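# Four arms lift a cloth off lanterns and lay it flat

## Task

The four arms are mounted in the scene frame (metres; facing in degrees counter-clockwise from +x) at roughly: arm1 x=+0.34 y=+0.74 z=+0.72 facing -90; arm2 x=-0.34 y=+0.74 z=+0.72 facing -90; arm3 x=-0.34 y=-0.74 z=+0.72 facing +90; arm4 x=+0.34 y=-0.74 z=+0.72 facing +90. The lanterns stand up through holes in a cloth. Remove the cloth from them and leave it lying flat. Each lantern has to finish upright at its starting spot. The task fails if the cloth's mean height falls by more than about a thumb's length in a single drop while no gripper holds it. When done, release the cloth and move the arms away; anything that stays in place only because a robot is holding it does not count. Knocking a rigid object, or pushing it out of the work area, also fails the task (cloth, paper and film are exempt).

## Robot and tools

Robots: arm1, arm2, arm3 and arm4, four identical i2rt Big YAM arms. Each has six joints, a two-finger gripper and a wrist camera. Room cameras are cam_high and cam_low; the wrist cameras are arm1_cam_wrist to arm4_cam_wrist. The hand reaches about 1.0 m from the joint-1 axis. The joints move at different speeds, so the path between two postures can bow outward.

Frame: one shared scene frame with its origin on the floor and +z up. The arm feet are at z about 0.72, at x = +/-0.34 and y = +/-0.74. arm1 and arm2 sit at +y and face -y. arm3 and arm4 sit at -y and face +y. "hand" is the midpoint between the fingertips; its z axis runs along the fingers and the fingers close along its y axis.

execute_actions: the argument "actions" is a list holding exactly one action, or an empty list, which only reports state and images. The action is an object keyed by arm name. Each arm gets its own "joints" object, and every value in it is an absolute joint target, not an offset:
- joint1_rad, range -2.879 to 2.879, tolerance +/-0.045. Turns the arm about its foot; positive is counter-clockwise seen from above; 0 points the way the foot faces.
- joint2_rad, range 0 to 3.141, tolerance +/-0.14. Shoulder; 0 has the upper arm pointing back, about level, and positive raises it up and then forward.
- joint3_rad, range 0 to 3.019, tolerance +/-0.09. Elbow; 0 is folded and positive opens it.
- joint4_rad, range -1.692 to 1.57, tolerance +/-0.055. Hand pitch; positive tilts the fingers up.
- joint5_rad, range -1.57 to 1.57, tolerance +/-0.03. Sideways hand swing; positive goes to the arm's right.
- joint6_rad, range -2.094 to 2.094, tolerance +/-0.035. Hand roll; positive is clockwise seen from behind the hand.
- gripper_m, range 0 to 0.093 m, tolerance +/-0.003. Fingertip gap. Grip force is roughly 50-62 N per pad, lower on some grippers.
Angles are in radians; any keys you leave out keep their old targets and may still be pushing. Every named motion starts at once and each can finish at a different time. An action lasts at most 15 s. Example: {"arm1": {"joints": {"gripper_m": 0.05}}, "arm2": {"joints": {"joint1_rad": 0.3}}}. The optional "cameras" argument is a list of camera names or "all". Leaving it out or passing null gives all cameras, and [] gives none. An unknown name, unknown key or out-of-range value rejects the whole call and nothing moves.

wait: {"seconds": 0 to 10}. Commands nothing new and returns the same state and images as an empty action.

zoom_image: {"camera": name, "region": [x0, y0, x1, y1]} in pixels, with the origin at the top-left, no larger than 504x504. It crops the camera's latest full image. Wrist images are 616x616 fisheye; room images are 504x504.

finished_scene: {"scene": n}, with n being 1 or 2. It ends the scene for good after the last command has been held, reports success, and gives the next scene's task. Call it only once the cloth is flat and released, the arms are clear, and every lantern is upright where it began. If you resume from a summary, first send an empty execute_actions to learn the scene and task.

Reading results: the "pictures" line gives the order of the images. joint_status tells how each commanded motion ended:
- "off_target": came to rest short of the target and may still push.
- "contact_stop" or "time_out": the joint now holds where it stopped. After a time_out, a joint may keep a target close by (within 0.375, 0.375, 0.113, 0.225, 0.075, 0.3 rad for joints 1-6) and keep pushing; on_its_own lists these, and "held at" there means the held target, not the joint's position. To release such a push, send the joint its reported position.
- "joint command not followed" with a "cause:" line, or "not_followed" per joint: a self- or inter-arm clearance check held back those arm targets, although the gripper target still runs. The withheld targets may be retried on later actions.
- A stop in any call cancels the remaining execute_actions, wait and finished_scene calls in that same reply.
- A target very close to the current position may not move the joint at all. A joint holding a load up will sag.

Heat: holding loads and pushing warm the motors, even while you are thinking. A MOTOR HOT line appears from 85 C. At 100 C an OVER-TEMPERATURE FAULT drops that arm, and its joints report "limit_stop_at_motor_heat"; resend the targets once it has cooled. Some heat carries over between scenes.

Avoid: arms pressing on each other, which fails the task and ends the run; hard collisions; and long hard pushes, since the arms do not stop on contact. The clearance check ignores fingers, gripper housings and wrist cameras, and it can react too late. Nothing reports arm-to-arm contact, so keep the arms well apart. Do not knock the lanterns or let any rigid object leave the work area. Never let go of the cloth while it is lifted high: lower it with a gripper still holding it, so it never falls more than a few centimetres unheld. The simulation keeps running while you compose a reply, with the robots holding their last command.

Calibration: wrist camera poses are derived from the joint readings, so they carry extra error. Room cameras can be off by up to about 2.3 degrees and 9 mm.

Each tool is called after "Call:" as a command line: name --argument value for each argument, lists and objects as JSON in quotes; but a table of rows of numbers goes row by row, as --pt "numbers of a row", without its own name.

## Session

I'll start by looking at the scene.

Call:
execute_actions --actions '[]'

Scene clock: 0.00 s.
Motor temperatures (°C, as the motors report them): arm1=[23 21 20 20 22 21] | arm2=[21 20 21 23 20 22] | arm3=[22 21 20 21 22 22] | arm4=[20 22 20 21 20 22]
arm1.joint_positions: joint1_rad=+0.004 joint2_rad=+0.448 joint3_rad=+1.468 joint4_rad=-1.524 joint5_rad=-0.017 joint6_rad=-0.016 gripper_m=+0.094
arm1.joint_status: not commanded
arm1.hand: x=+0.3426 y=+0.6224 z=+1.3034 quat_wxyz=(-0.368, -0.592, -0.621, +0.360) (m; scene frame)
arm2.joint_positions: joint1_rad=-0.013 joint2_rad=+0.446 joint3_rad=+1.461 joint4_rad=-1.526 joint5_rad=+0.002 joint6_rad=+0.004 gripper_m=+0.094
arm2.joint_status: not commanded
arm2.hand: x=-0.3396 y=+0.6126 z=+1.3664 quat_wxyz=(-0.352, -0.621, -0.601, +0.360) (m; scene frame)
arm3.joint_positions: joint1_rad=+0.009 joint2_rad=+0.439 joint3_rad=+1.449 joint4_rad=-1.519 joint5_rad=-0.011 joint6_rad=+0.005 gripper_m=+0.095
arm3.joint_status: not commanded
arm3.hand: x=-0.3465 y=-0.6188 z=+1.3324 quat_wxyz=(-0.350, +0.624, -0.592, -0.370) (m; scene frame)
arm4.joint_positions: joint1_rad=+0.002 joint2_rad=+0.439 joint3_rad=+1.476 joint4_rad=-1.542 joint5_rad=+0.004 joint6_rad=+0.007 gripper_m=+0.094
arm4.joint_status: not commanded
arm4.hand: x=+0.3418 y=-0.6272 z=+1.3910 quat_wxyz=(-0.367, +0.594, -0.621, -0.357) (m; scene frame)
pictures: arm1_cam_wrist, arm2_cam_wrist, arm3_cam_wrist, arm4_cam_wrist, cam_high, cam_low
Images, in order (width x height): arm1_cam_wrist 616x616, arm2_cam_wrist 616x616, arm3_cam_wrist 616x616, arm4_cam_wrist 616x616, cam_high 504x504, cam_low 504x504.

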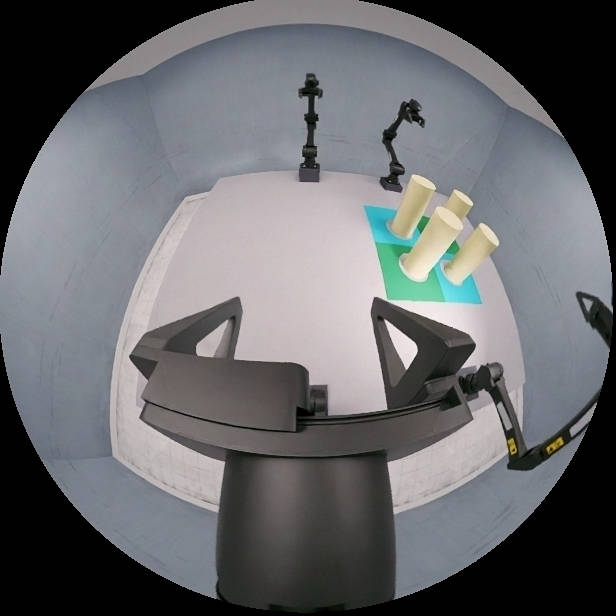

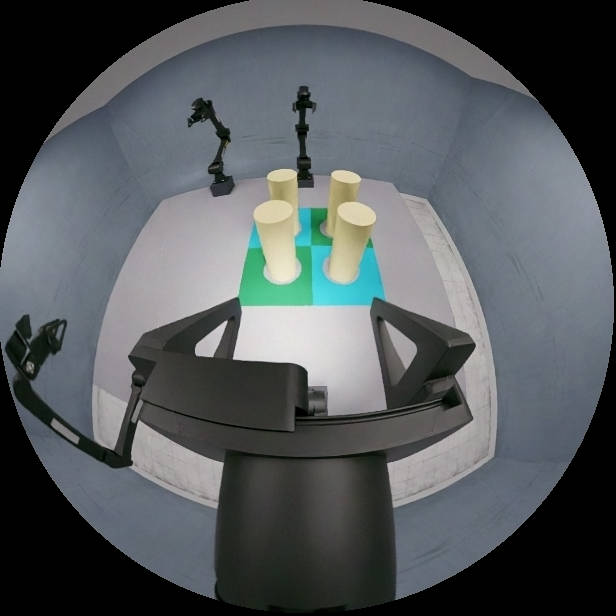

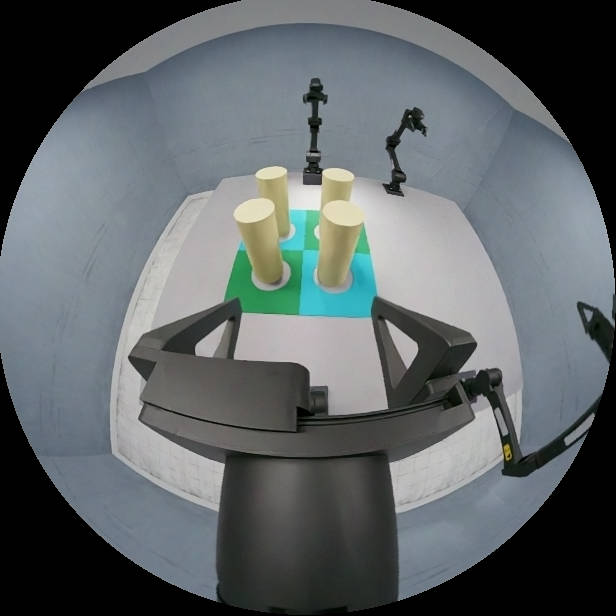

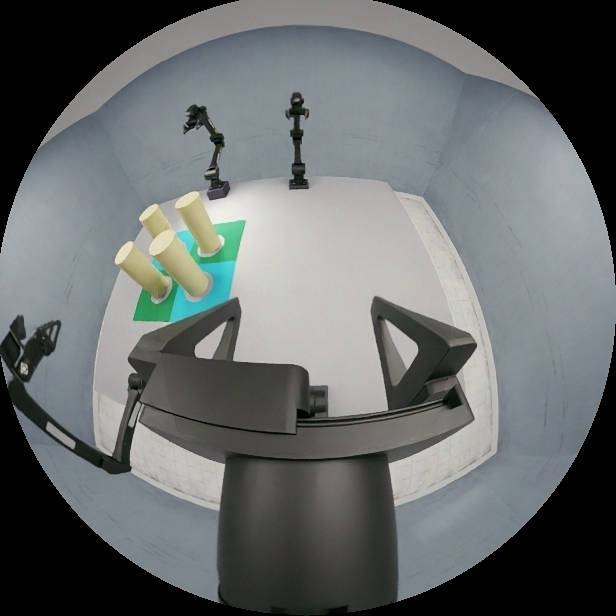

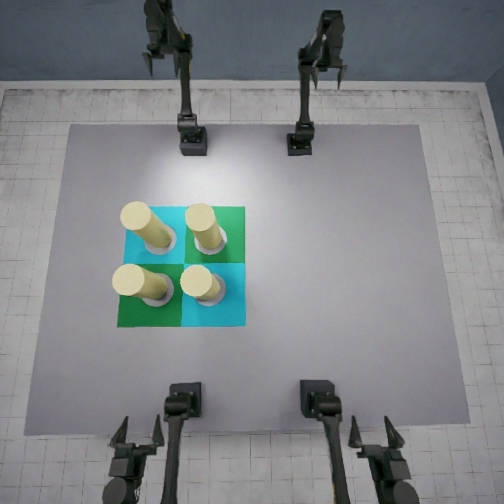

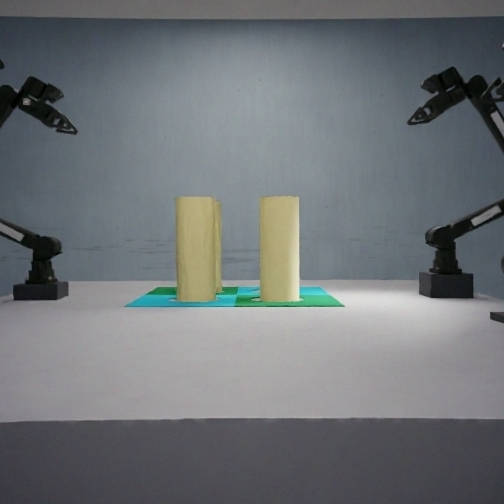

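Call:
execute_actions --actions '[{"arm1": {"joints": {"joint4_rad": -0.5}}, "arm2": {"joints": {"joint3_rad": 1.0}}, "arm3": {"joints": {"joint2_rad": 1.0}}, "arm4": {"joints": {"joint2_rad": 1.5, "joint3_rad": 1.5}}}]' --cameras '["cam_high", "cam_low"]'

Call:
zoom_image --camera "cam_high" --region '[90, 180, 270, 350]'

Scene clock: 14.13 s.
Motor temperatures (°C, as the motors report them): arm1=[23 21 21 20 22 21] | arm2=[21 20 22 24 20 22] | arm3=[22 21 22 21 22 22] | arm4=[20 22 22 21 20 22]
arm1.joint_positions: joint1_rad=+0.004 joint2_rad=+0.448 joint3_rad=+1.468 joint4_rad=-0.517 joint5_rad=-0.017 joint6_rad=-0.016 gripper_m=+0.094
arm1.joint_status: all done
arm1.hand: x=+0.3438 y=+0.6253 z=+1.5406 quat_wxyz=(-0.614, -0.343, -0.369, +0.608) (m; scene frame)
arm2.joint_positions: joint1_rad=-0.013 joint2_rad=+0.453 joint3_rad=+1.005 joint4_rad=-1.526 joint5_rad=+0.002 joint6_rad=+0.004 gripper_m=+0.094
arm2.joint_status: all done
arm2.hand: x=-0.3407 y=+0.5644 z=+1.1611 quat_wxyz=(-0.204, -0.687, -0.666, +0.209) (m; scene frame)
arm3.joint_positions: joint1_rad=+0.009 joint2_rad=+1.006 joint3_rad=+1.449 joint4_rad=-1.519 joint5_rad=-0.011 joint6_rad=+0.005 gripper_m=+0.095
arm3.joint_status: all done
arm3.hand: x=-0.3555 y=-0.4059 z=+1.2118 quat_wxyz=(-0.170, +0.701, -0.669, -0.181) (m; scene frame)
arm4.joint_positions: joint1_rad=+0.002 joint2_rad=+1.502 joint3_rad=+1.488 joint4_rad=-1.540 joint5_rad=+0.004 joint6_rad=+0.007 gripper_m=+0.094
arm4.joint_status: all done
arm4.hand: x=+0.3518 y=-0.2926 z=+1.0924 quat_wxyz=(-0.009, +0.693, -0.721, -0.008) (m; scene frame)
pictures: cam_high, cam_low
Images, in order (width x height): cam_high 504x504, cam_low 504x504.

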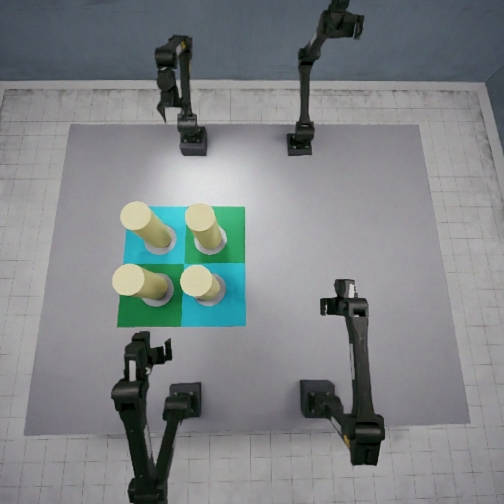

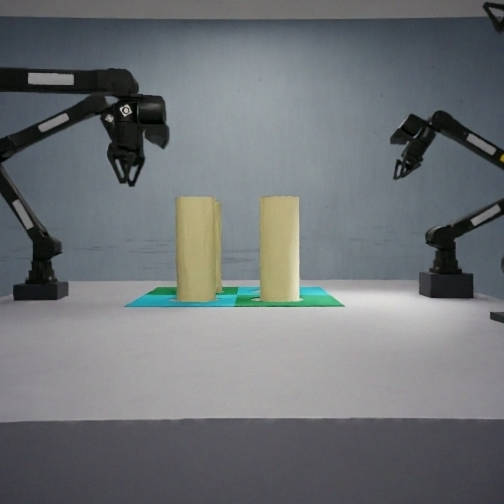

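Region (90, 180, 270, 350) of cam_high's 504x504 image, scaled by 2.800, with more detail than that image has.

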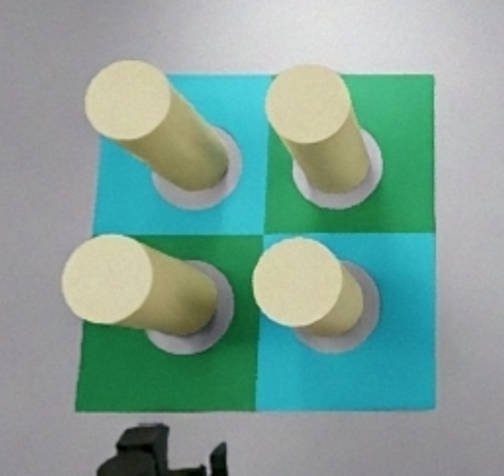

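Call:
execute_actions --actions '[{"arm1": {"joints": {"joint1_rad": -0.72, "joint4_rad": -1.37}}, "arm2": {"joints": {"joint1_rad": -0.66}}, "arm3": {"joints": {"joint1_rad": 0.72}}, "arm4": {"joints": {"joint1_rad": 0.86}}}]' --cameras '[]'

Call:
execute_actions --actions '[{"arm1": {"joints": {"joint2_rad": 2.08, "joint3_rad": 1.878, "joint4_rad": -1.368, "gripper_m": 0.05}}, "arm2": {"joints": {"joint2_rad": 2.036, "joint3_rad": 1.6225, "joint4_rad": -1.1575, "gripper_m": 0.05}}, "arm3": {"joints": {"joint2_rad": 1.83, "joint3_rad": 1.389, "joint4_rad": -1.13, "gripper_m": 0.05}}, "arm4": {"joints": {"joint2_rad": 1.99, "joint3_rad": 1.4856, "joint4_rad": -1.066, "gripper_m": 0.05}}}]'

Scene clock: 51.17 s.
Motor temperatures (°C, as the motors report them): arm1=[23 21 23 20 22 21] | arm2=[21 20 24 24 20 22] | arm3=[22 21 26 21 22 22] | arm4=[20 23 25 21 20 22]
arm1.joint_positions: joint1_rad=-0.716 joint2_rad=+0.448 joint3_rad=+1.468 joint4_rad=-1.362 joint5_rad=-0.017 joint6_rad=-0.016 gripper_m=+0.094
arm1.joint_status: all done
arm1.hand: x=+0.2487 y=+0.6383 z=+1.3399 quat_wxyz=(-0.249, -0.733, -0.352, +0.526) (m; scene frame)
arm2.joint_positions: joint1_rad=-0.654 joint2_rad=+0.453 joint3_rad=+1.005 joint4_rad=-1.526 joint5_rad=+0.002 joint6_rad=+0.004 gripper_m=+0.094
arm2.joint_status: all done
arm2.hand: x=-0.4440 y=+0.6022 z=+1.1612 quat_wxyz=(-0.127, -0.861, -0.415, +0.263) (m; scene frame)
arm3.joint_positions: joint1_rad=+0.719 joint2_rad=+1.006 joint3_rad=+1.449 joint4_rad=-1.519 joint5_rad=-0.011 joint6_rad=+0.005 gripper_m=+0.095
arm3.joint_status: all done
arm3.hand: x=-0.5715 y=-0.4987 z=+1.2094 quat_wxyz=(-0.097, +0.890, -0.383, -0.226) (m; scene frame)
arm4.joint_positions: joint1_rad=+0.859 joint2_rad=+1.502 joint3_rad=+1.488 joint4_rad=-1.540 joint5_rad=+0.004 joint6_rad=+0.007 gripper_m=+0.094
arm4.joint_status: all done
arm4.hand: x=+0.0065 y=-0.4359 z=+1.0924 quat_wxyz=(-0.008, +0.930, -0.368, -0.010) (m; scene frame)
pictures: none
No camera images: the call's "cameras" was empty. Leave "cameras" out to get every camera's image.

Scene clock: 53.00 s.
Motor temperatures (°C, as the motors report them): arm1=[23 22 23 20 22 21] | arm2=[21 20 24 24 20 22] | arm3=[22 21 26 21 22 22] | arm4=[20 23 25 21 20 22]
arm1.joint_positions: joint1_rad=-0.716 joint2_rad=+2.100 joint3_rad=+1.851 joint4_rad=-1.365 joint5_rad=-0.017 joint6_rad=-0.016 gripper_m=+0.050
arm1.joint_status: all done
arm1.hand: x=-0.0697 y=+0.2570 z=+0.8311 quat_wxyz=(-0.004, -0.903, -0.428, -0.018) (m; scene frame)
arm2.joint_positions: joint1_rad=-0.654 joint2_rad=+2.054 joint3_rad=+1.611 joint4_rad=-1.161 joint5_rad=+0.002 joint6_rad=+0.004 gripper_m=+0.050
arm2.joint_status: all done
arm2.hand: x=-0.7038 y=+0.2734 z=+0.8304 quat_wxyz=(+0.009, -0.901, -0.434, -0.016) (m; scene frame)
arm3.joint_positions: joint1_rad=+0.719 joint2_rad=+1.851 joint3_rad=+1.377 joint4_rad=-1.143 joint5_rad=-0.011 joint6_rad=+0.005 gripper_m=+0.050
arm3.joint_status: all done
arm3.hand: x=-0.6936 y=-0.3631 z=+0.8311 quat_wxyz=(+0.009, +0.917, -0.398, +0.021) (m; scene frame)
arm4.joint_positions: joint1_rad=+0.859 joint2_rad=+1.987 joint3_rad=+1.472 joint4_rad=-1.075 joint5_rad=+0.004 joint6_rad=+0.007 gripper_m=+0.050
arm4.joint_status: all done
arm4.hand: x=-0.0788 y=-0.3559 z=+0.8468 quat_wxyz=(-0.001, +0.930, -0.368, +0.007) (m; scene frame)
pictures: arm1_cam_wrist, arm2_cam_wrist, arm3_cam_wrist, arm4_cam_wrist, cam_high, cam_low
camera_calibration (this result's frames):
arm1_cam_wrist: T_world_to_cam=[[-0.774107, 0.632391, -0.0289646, -0.189823], [0.491132, 0.628803, 0.602824, -0.625032], [0.399434, 0.452425, -0.797348, 0.704729], [0, 0, 0, 1]] pos_world=[-0.121463, 0.194227, 0.9332]
arm2_cam_wrist: T_world_to_cam=[[-0.778881, 0.627168, -0.00219611, -0.710764], [0.491265, 0.612272, 0.619502, -0.331597], [0.389876, 0.481439, -0.784992, 0.916413], [0, 0, 0, 1]] pos_world=[-0.747987, 0.207598, 0.923241]
arm3_cam_wrist: T_world_to_cam=[[0.728862, 0.684651, -0.00357298, 0.758433], [0.540104, -0.571758, 0.61756, -0.337951], [0.42077, -0.452046, -0.786516, 0.906371], [0, 0, 0, 1]] pos_world=[-0.751639, -0.302767, 0.92429]
arm4_cam_wrist: T_world_to_cam=[[0.679367, 0.73375, 0.00844518, 0.306068], [0.583302, -0.546981, 0.600475, -0.654631], [0.445218, -0.403017, -0.799599, 0.689335], [0, 0, 0, 1]] pos_world=[-0.132989, -0.304834, 0.941696]
Images, in order (width x height): arm1_cam_wrist 616x616, arm2_cam_wrist 616x616, arm3_cam_wrist 616x616, arm4_cam_wrist 616x616, cam_high 504x504, cam_low 504x504.

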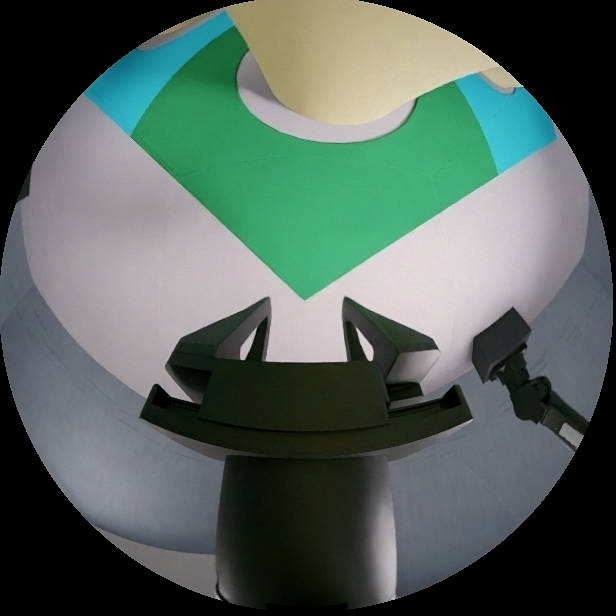

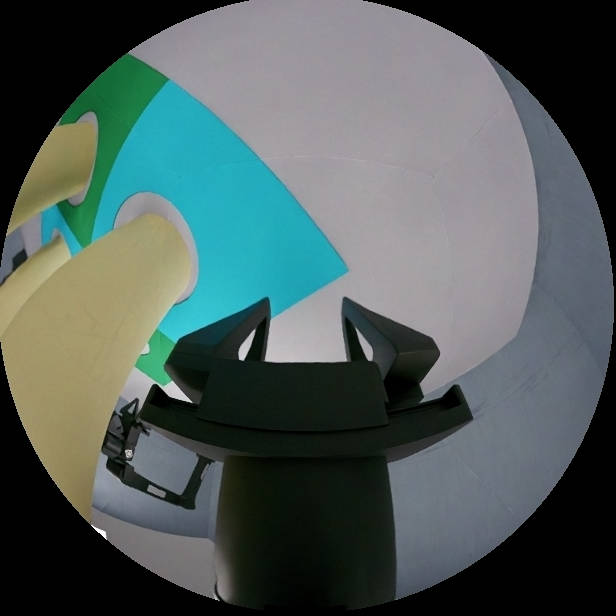

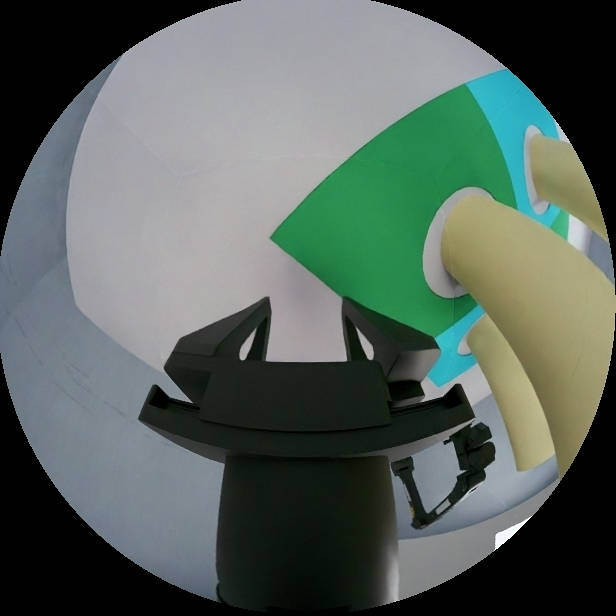

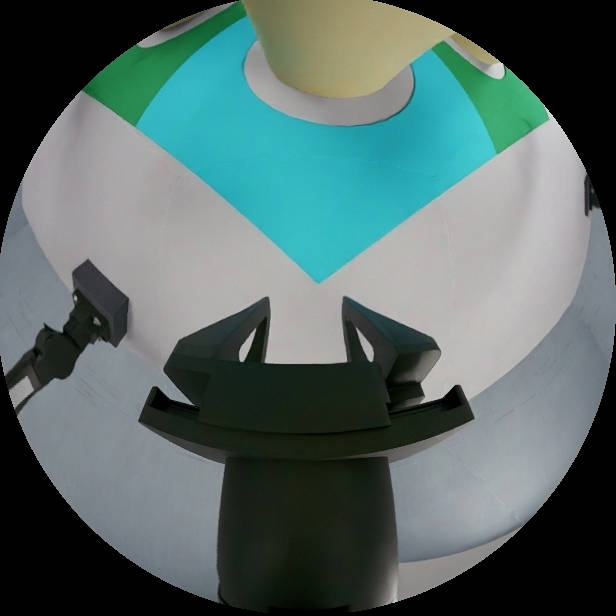

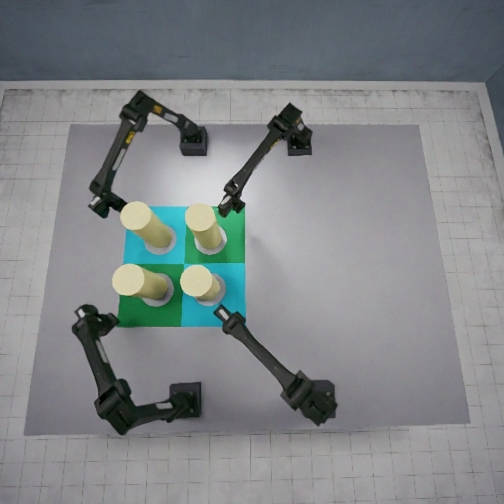

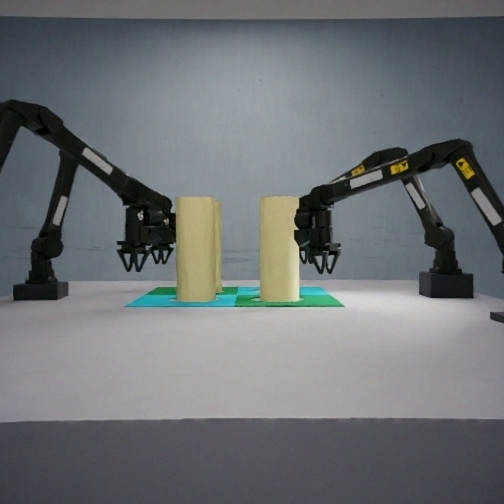

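Call:
execute_actions --actions '[{"arm1": {"joints": {"joint2_rad": 2.178, "joint3_rad": 1.74, "joint4_rad": -1.1335}}, "arm2": {"joints": {"joint2_rad": 2.181, "joint3_rad": 1.545, "joint4_rad": -0.935}}, "arm3": {"joints": {"joint2_rad": 1.983, "joint3_rad": 1.289, "joint4_rad": -0.877}}, "arm4": {"joints": {"joint2_rad": 2.155, "joint3_rad": 1.424, "joint4_rad": -0.84}}}]'

Scene clock: 70.87 s.
Motor temperatures (°C, as the motors report them): arm1=[23 25 25 20 22 21] | arm2=[21 22 24 24 20 22] | arm3=[22 23 26 21 22 22] | arm4=[20 25 25 21 20 22]
arm1.joint_positions: joint1_rad=-0.716 joint2_rad=+2.183 joint3_rad=+1.734 joint4_rad=-1.144 joint5_rad=-0.017 joint6_rad=-0.016 gripper_m=+0.050
arm1.joint_status: all done
arm1.hand: x=-0.0717 y=+0.2539 z=+0.7379 quat_wxyz=(-0.008, -0.903, -0.429, -0.008) (m; scene frame)
arm2.joint_positions: joint1_rad=-0.655 joint2_rad=+2.176 joint3_rad=+1.552 joint4_rad=-0.949 joint5_rad=+0.001 joint6_rad=+0.004 gripper_m=+0.050
arm2.joint_status: all done
arm2.hand: x=-0.7086 y=+0.2677 z=+0.7399 quat_wxyz=(+0.002, -0.901, -0.434, -0.002) (m; scene frame)
arm3.joint_positions: joint1_rad=+0.719 joint2_rad=+1.987 joint3_rad=+1.286 joint4_rad=-0.892 joint5_rad=-0.009 joint6_rad=+0.005 gripper_m=+0.050
arm3.joint_status: all done
arm3.hand: x=-0.6952 y=-0.3598 z=+0.7329 quat_wxyz=(+0.003, +0.917, -0.398, +0.010) (m; scene frame)
arm4.joint_positions: joint1_rad=+0.859 joint2_rad=+2.136 joint3_rad=+1.426 joint4_rad=-0.847 joint5_rad=+0.004 joint6_rad=+0.007 gripper_m=+0.050
arm4.joint_status: all done
arm4.hand: x=-0.0866 y=-0.3483 z=+0.7503 quat_wxyz=(-0.007, +0.930, -0.368, -0.008) (m; scene frame)
pictures: arm1_cam_wrist, arm2_cam_wrist, arm3_cam_wrist, arm4_cam_wrist, cam_high, cam_low
camera_calibration (this result's frames):
arm1_cam_wrist: T_world_to_cam=[[-0.774439, 0.632, -0.0286254, -0.19231], [0.499381, 0.638457, 0.585655, -0.555057], [0.38841, 0.439259, -0.810055, 0.644587], [0, 0, 0, 1]] pos_world=[-0.122112, 0.192779, 0.841718]
arm2_cam_wrist: T_world_to_cam=[[-0.778712, 0.627375, -0.0028948, -0.710594], [0.50306, 0.627153, 0.59465, -0.246963], [0.374884, 0.461605, -0.803979, 0.858724], [0, 0, 0, 1]] pos_world=[-0.751033, 0.204302, 0.835196]
arm3_cam_wrist: T_world_to_cam=[[0.728057, 0.685515, -0.00134086, 0.755119], [0.55024, -0.583218, 0.597572, -0.257007], [0.408863, -0.435804, -0.801814, 0.840151], [0, 0, 0, 1]] pos_world=[-0.75186, -0.301395, 0.828238]
arm4_cam_wrist: T_world_to_cam=[[0.679489, 0.733638, 0.0084172, 0.306556], [0.59751, -0.559993, 0.573924, -0.571365], [0.425766, -0.384945, -0.818865, 0.637866], [0, 0, 0, 1]] pos_world=[-0.138487, -0.299318, 0.847666]
Images, in order (width x height): arm1_cam_wrist 616x616, arm2_cam_wrist 616x616, arm3_cam_wrist 616x616, arm4_cam_wrist 616x616, cam_high 504x504, cam_low 504x504.

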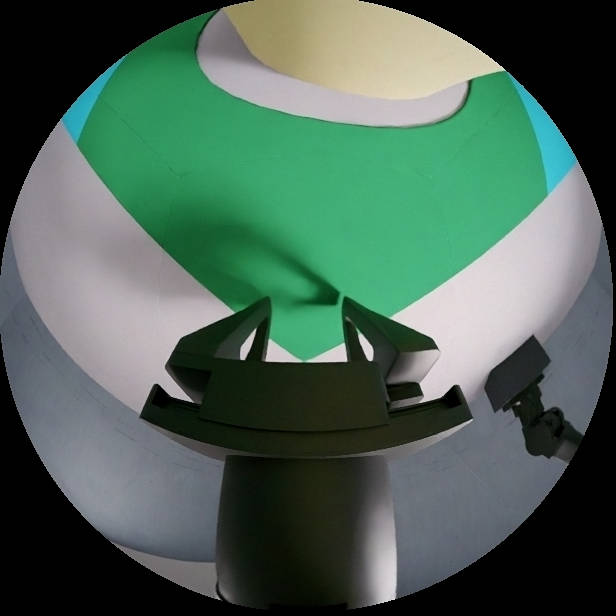

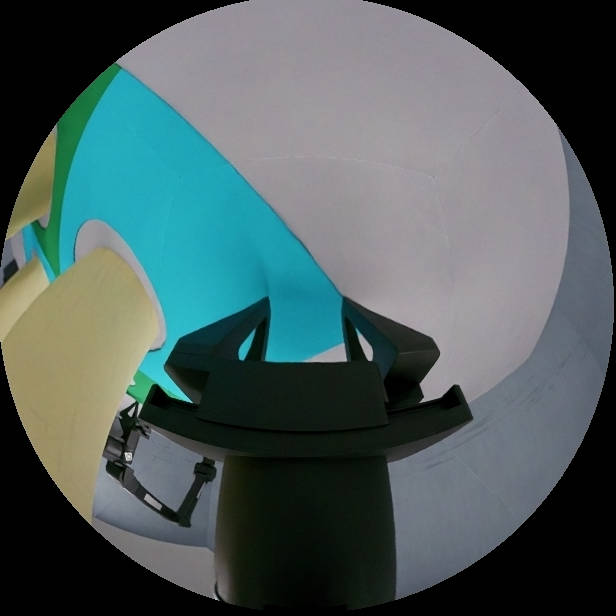

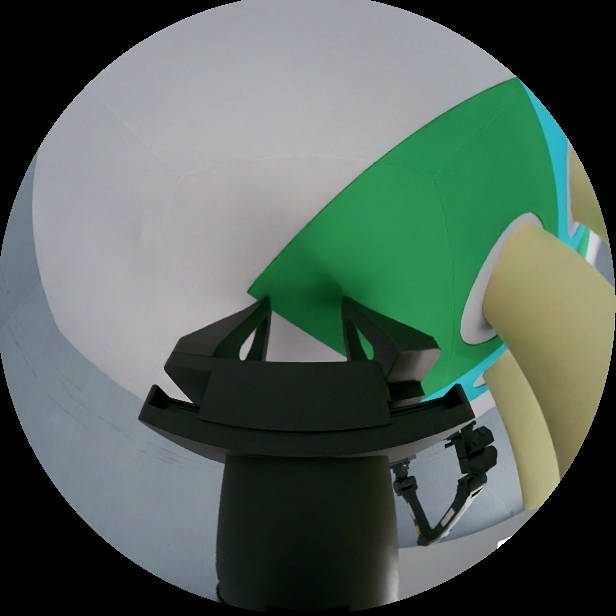

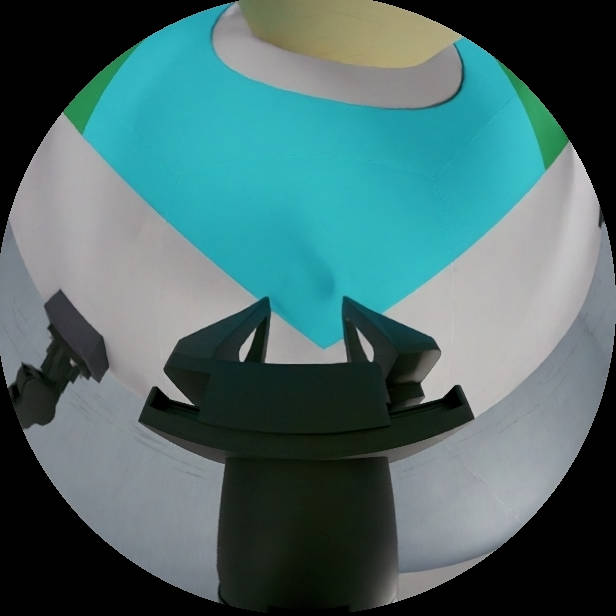

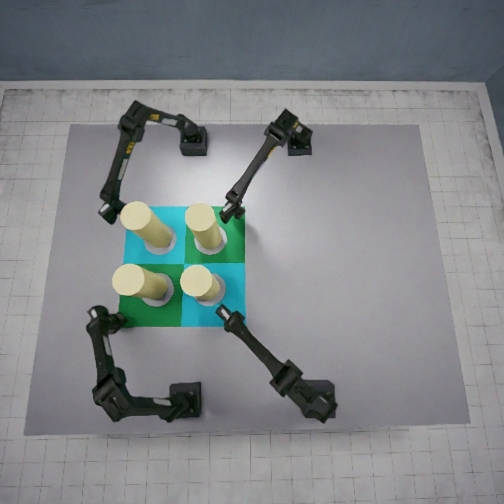

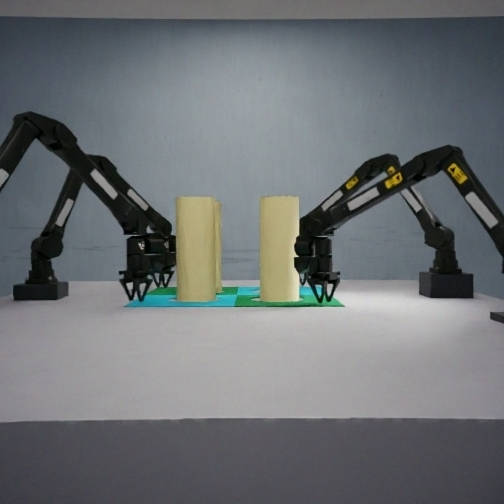

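Call:
execute_actions --actions '[{"arm1": {"joints": {"gripper_m": 0.0}}, "arm2": {"joints": {"gripper_m": 0.0}}, "arm3": {"joints": {"gripper_m": 0.0}}, "arm4": {"joints": {"gripper_m": 0.0}}}]' --cameras '["arm1_cam_wrist", "arm2_cam_wrist", "arm3_cam_wrist", "arm4_cam_wrist", "cam_high"]'

Scene clock: 73.50 s.
Motor temperatures (°C, as the motors report them): arm1=[23 25 25 20 22 21] | arm2=[21 23 24 24 20 22] | arm3=[22 23 26 21 22 22] | arm4=[20 25 25 21 20 22]
arm1.joint_positions: joint1_rad=-0.716 joint2_rad=+2.183 joint3_rad=+1.734 joint4_rad=-1.144 joint5_rad=-0.017 joint6_rad=-0.016 gripper_m=+0.001
arm1.joint_status: all done
arm1.hand: x=-0.0717 y=+0.2539 z=+0.7379 quat_wxyz=(-0.008, -0.903, -0.429, -0.008) (m; scene frame)
arm2.joint_positions: joint1_rad=-0.655 joint2_rad=+2.176 joint3_rad=+1.552 joint4_rad=-0.949 joint5_rad=+0.001 joint6_rad=+0.004 gripper_m=+0.000
arm2.joint_status: all done
arm2.hand: x=-0.7086 y=+0.2677 z=+0.7399 quat_wxyz=(+0.002, -0.901, -0.434, -0.002) (m; scene frame)
arm3.joint_positions: joint1_rad=+0.719 joint2_rad=+1.987 joint3_rad=+1.286 joint4_rad=-0.892 joint5_rad=-0.009 joint6_rad=+0.005 gripper_m=+0.001
arm3.joint_status: all done
arm3.hand: x=-0.6952 y=-0.3598 z=+0.7329 quat_wxyz=(+0.003, +0.917, -0.398, +0.010) (m; scene frame)
arm4.joint_positions: joint1_rad=+0.859 joint2_rad=+2.136 joint3_rad=+1.426 joint4_rad=-0.847 joint5_rad=+0.004 joint6_rad=+0.007 gripper_m=+0.001
arm4.joint_status: all done
arm4.hand: x=-0.0866 y=-0.3483 z=+0.7503 quat_wxyz=(-0.007, +0.930, -0.368, -0.008) (m; scene frame)
pictures: arm1_cam_wrist, arm2_cam_wrist, arm3_cam_wrist, arm4_cam_wrist, cam_high
camera_calibration (this result's frames):
arm1_cam_wrist: T_world_to_cam=[[-0.774439, 0.632, -0.0286254, -0.19231], [0.499381, 0.638457, 0.585655, -0.555057], [0.38841, 0.439259, -0.810055, 0.644587], [0, 0, 0, 1]] pos_world=[-0.122112, 0.192779, 0.841718]
arm2_cam_wrist: T_world_to_cam=[[-0.778712, 0.627375, -0.0028948, -0.710594], [0.50306, 0.627153, 0.59465, -0.246963], [0.374884, 0.461605, -0.803979, 0.858724], [0, 0, 0, 1]] pos_world=[-0.751033, 0.204302, 0.835196]
arm3_cam_wrist: T_world_to_cam=[[0.728057, 0.685515, -0.00134086, 0.755119], [0.55024, -0.583218, 0.597572, -0.257007], [0.408863, -0.435804, -0.801814, 0.840151], [0, 0, 0, 1]] pos_world=[-0.75186, -0.301395, 0.828238]
arm4_cam_wrist: T_world_to_cam=[[0.679489, 0.733638, 0.0084172, 0.306556], [0.59751, -0.559993, 0.573924, -0.571365], [0.425766, -0.384945, -0.818865, 0.637866], [0, 0, 0, 1]] pos_world=[-0.138487, -0.299318, 0.847666]
Images, in order (width x height): arm1_cam_wrist 616x616, arm2_cam_wrist 616x616, arm3_cam_wrist 616x616, arm4_cam_wrist 616x616, cam_high 504x504.

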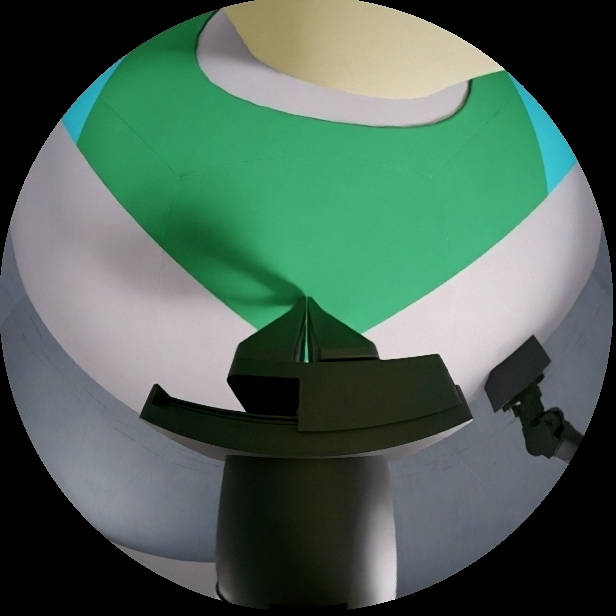

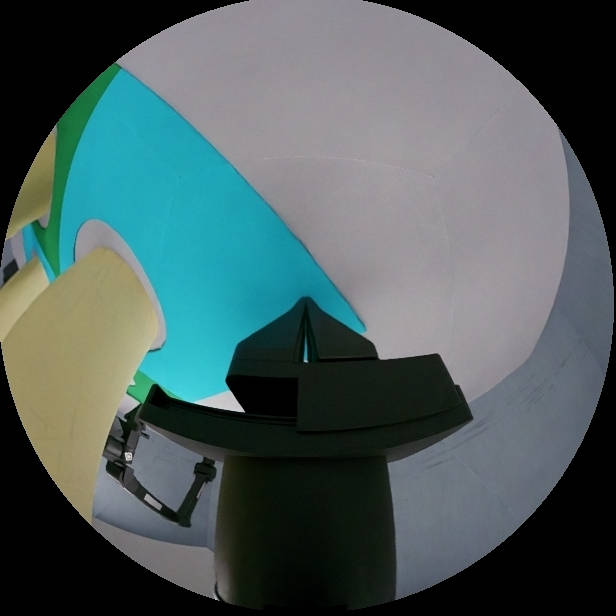

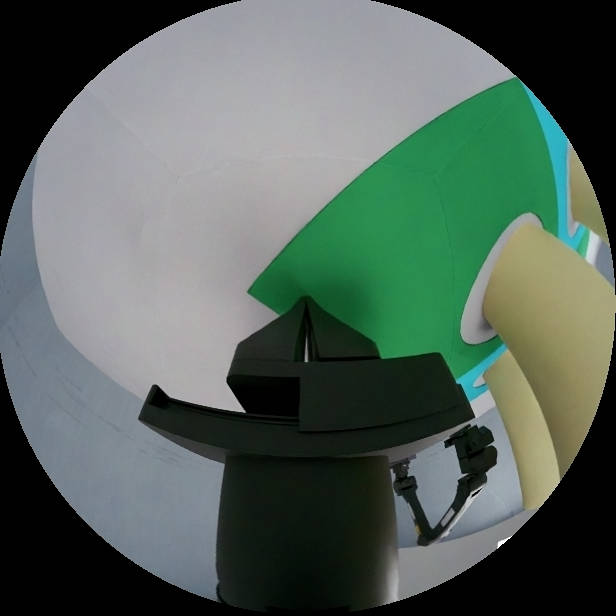

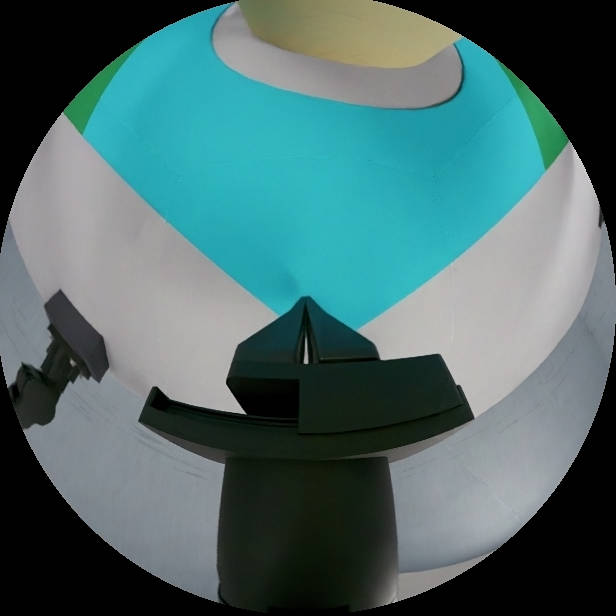

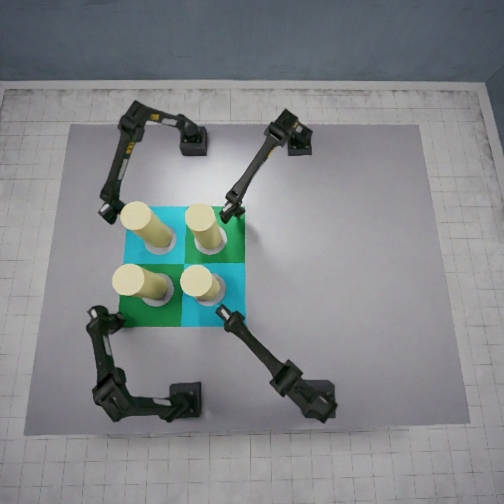

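Call:
execute_actions --actions '[{"arm1": {"joints": {"joint2_rad": 2.08, "joint3_rad": 1.878, "joint4_rad": -1.368}}, "arm2": {"joints": {"joint2_rad": 2.036, "joint3_rad": 1.6225, "joint4_rad": -1.1575}}, "arm3": {"joints": {"joint2_rad": 1.83, "joint3_rad": 1.389, "joint4_rad": -1.13}}, "arm4": {"joints": {"joint2_rad": 1.99, "joint3_rad": 1.4856, "joint4_rad": -1.066}}}]'

Scene clock: 76.70 s.
Motor temperatures (°C, as the motors report them): arm1=[23 25 25 20 22 21] | arm2=[21 23 24 24 20 22] | arm3=[22 23 26 21 22 22] | arm4=[20 25 25 21 20 22]
arm1.joint_positions: joint1_rad=-0.716 joint2_rad=+2.071 joint3_rad=+1.840 joint4_rad=-1.359 joint5_rad=-0.017 joint6_rad=-0.016 gripper_m=+0.001
arm1.joint_status: all done
arm1.hand: x=-0.0688 y=+0.2582 z=+0.8445 quat_wxyz=(-0.009, -0.903, -0.429, -0.007) (m; scene frame)
arm2.joint_positions: joint1_rad=-0.655 joint2_rad=+2.026 joint3_rad=+1.583 joint4_rad=-1.143 joint5_rad=+0.001 joint6_rad=+0.004 gripper_m=+0.000
arm2.joint_status: all done
arm2.hand: x=-0.7016 y=+0.2765 z=+0.8371 quat_wxyz=(+0.005, -0.901, -0.434, -0.008) (m; scene frame)
arm3.joint_positions: joint1_rad=+0.719 joint2_rad=+1.822 joint3_rad=+1.357 joint4_rad=-1.116 joint5_rad=-0.009 joint6_rad=+0.005 gripper_m=+0.001
arm3.joint_status: all done
arm3.hand: x=-0.6941 y=-0.3628 z=+0.8387 quat_wxyz=(+0.001, +0.917, -0.398, +0.005) (m; scene frame)
arm4.joint_positions: joint1_rad=+0.859 joint2_rad=+1.974 joint3_rad=+1.465 joint4_rad=-1.058 joint5_rad=+0.004 joint6_rad=+0.007 gripper_m=+0.001
arm4.joint_status: all done
arm4.hand: x=-0.0806 y=-0.3543 z=+0.8513 quat_wxyz=(-0.005, +0.930, -0.368, -0.003) (m; scene frame)
pictures: arm1_cam_wrist, arm2_cam_wrist, arm3_cam_wrist, arm4_cam_wrist, cam_high, cam_low
camera_calibration (this result's frames):
arm1_cam_wrist: T_world_to_cam=[[-0.774469, 0.631965, -0.0285945, -0.189703], [0.500106, 0.639305, 0.584109, -0.620577], [0.387417, 0.438074, -0.811171, 0.729114], [0, 0, 0, 1]] pos_world=[-0.119036, 0.197218, 0.948497]
arm2_cam_wrist: T_world_to_cam=[[-0.77868, 0.627415, -0.00277084, -0.710386], [0.498537, 0.6214, 0.60442, -0.323554], [0.380944, 0.469268, -0.796661, 0.926171], [0, 0, 0, 1]] pos_world=[-0.744679, 0.21214, 0.931438]
arm3_cam_wrist: T_world_to_cam=[[0.727955, 0.685623, -0.00136393, 0.756422], [0.555133, -0.588239, 0.588049, -0.312997], [0.402378, -0.428831, -0.808824, 0.927112], [0, 0, 0, 1]] pos_world=[-0.749935, -0.305163, 0.93496]
arm4_cam_wrist: T_world_to_cam=[[0.679449, 0.733674, 0.00842691, 0.306042], [0.592955, -0.555822, 0.582638, -0.642582], [0.43215, -0.390876, -0.812688, 0.708841], [0, 0, 0, 1]] pos_world=[-0.133244, -0.304627, 0.94788]
Images, in order (width x height): arm1_cam_wrist 616x616, arm2_cam_wrist 616x616, arm3_cam_wrist 616x616, arm4_cam_wrist 616x616, cam_high 504x504, cam_low 504x504.

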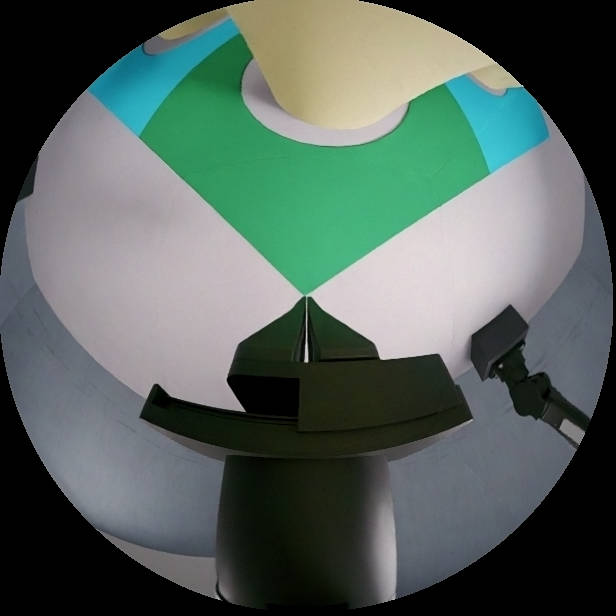

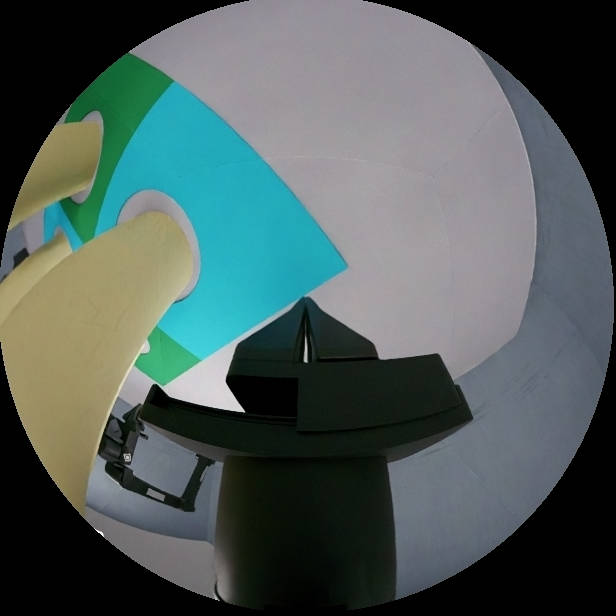

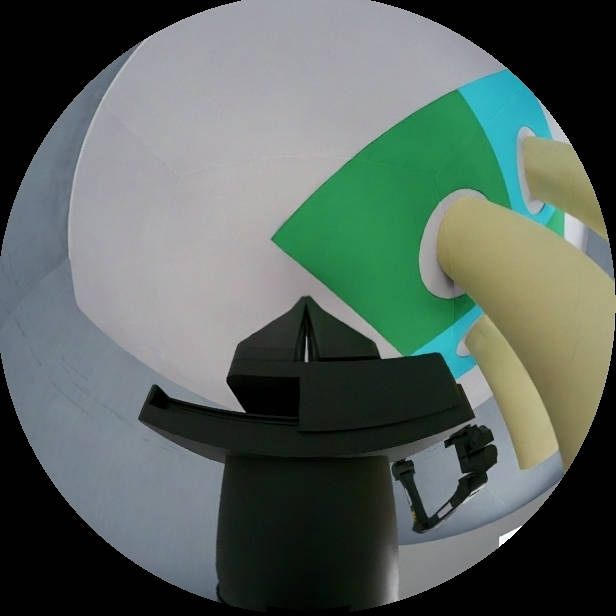

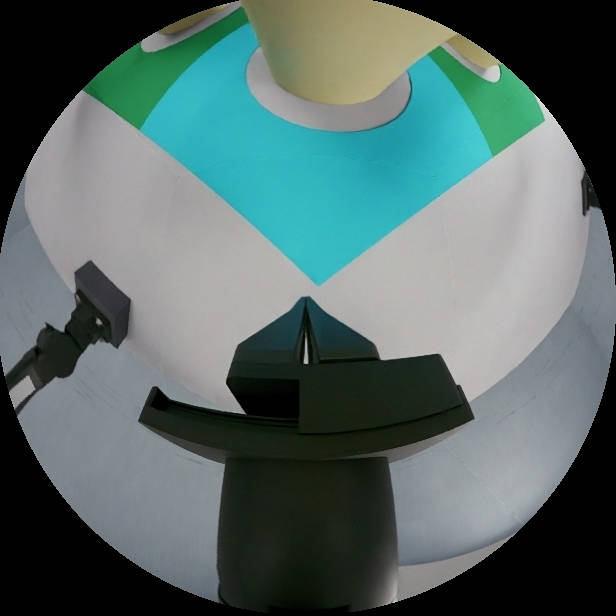

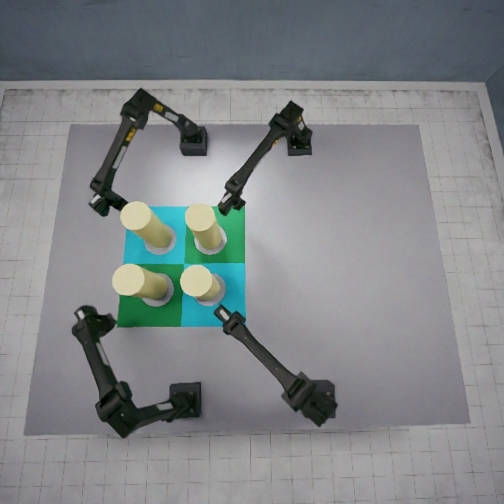

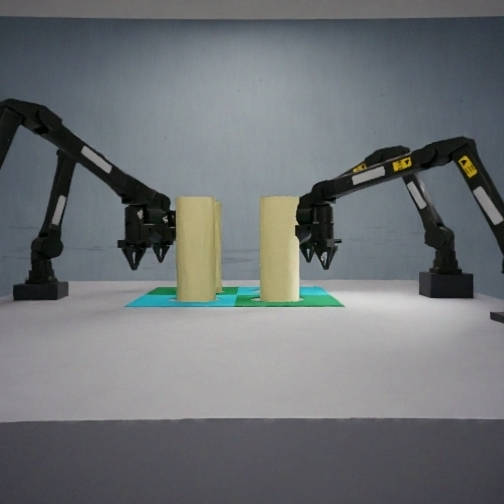

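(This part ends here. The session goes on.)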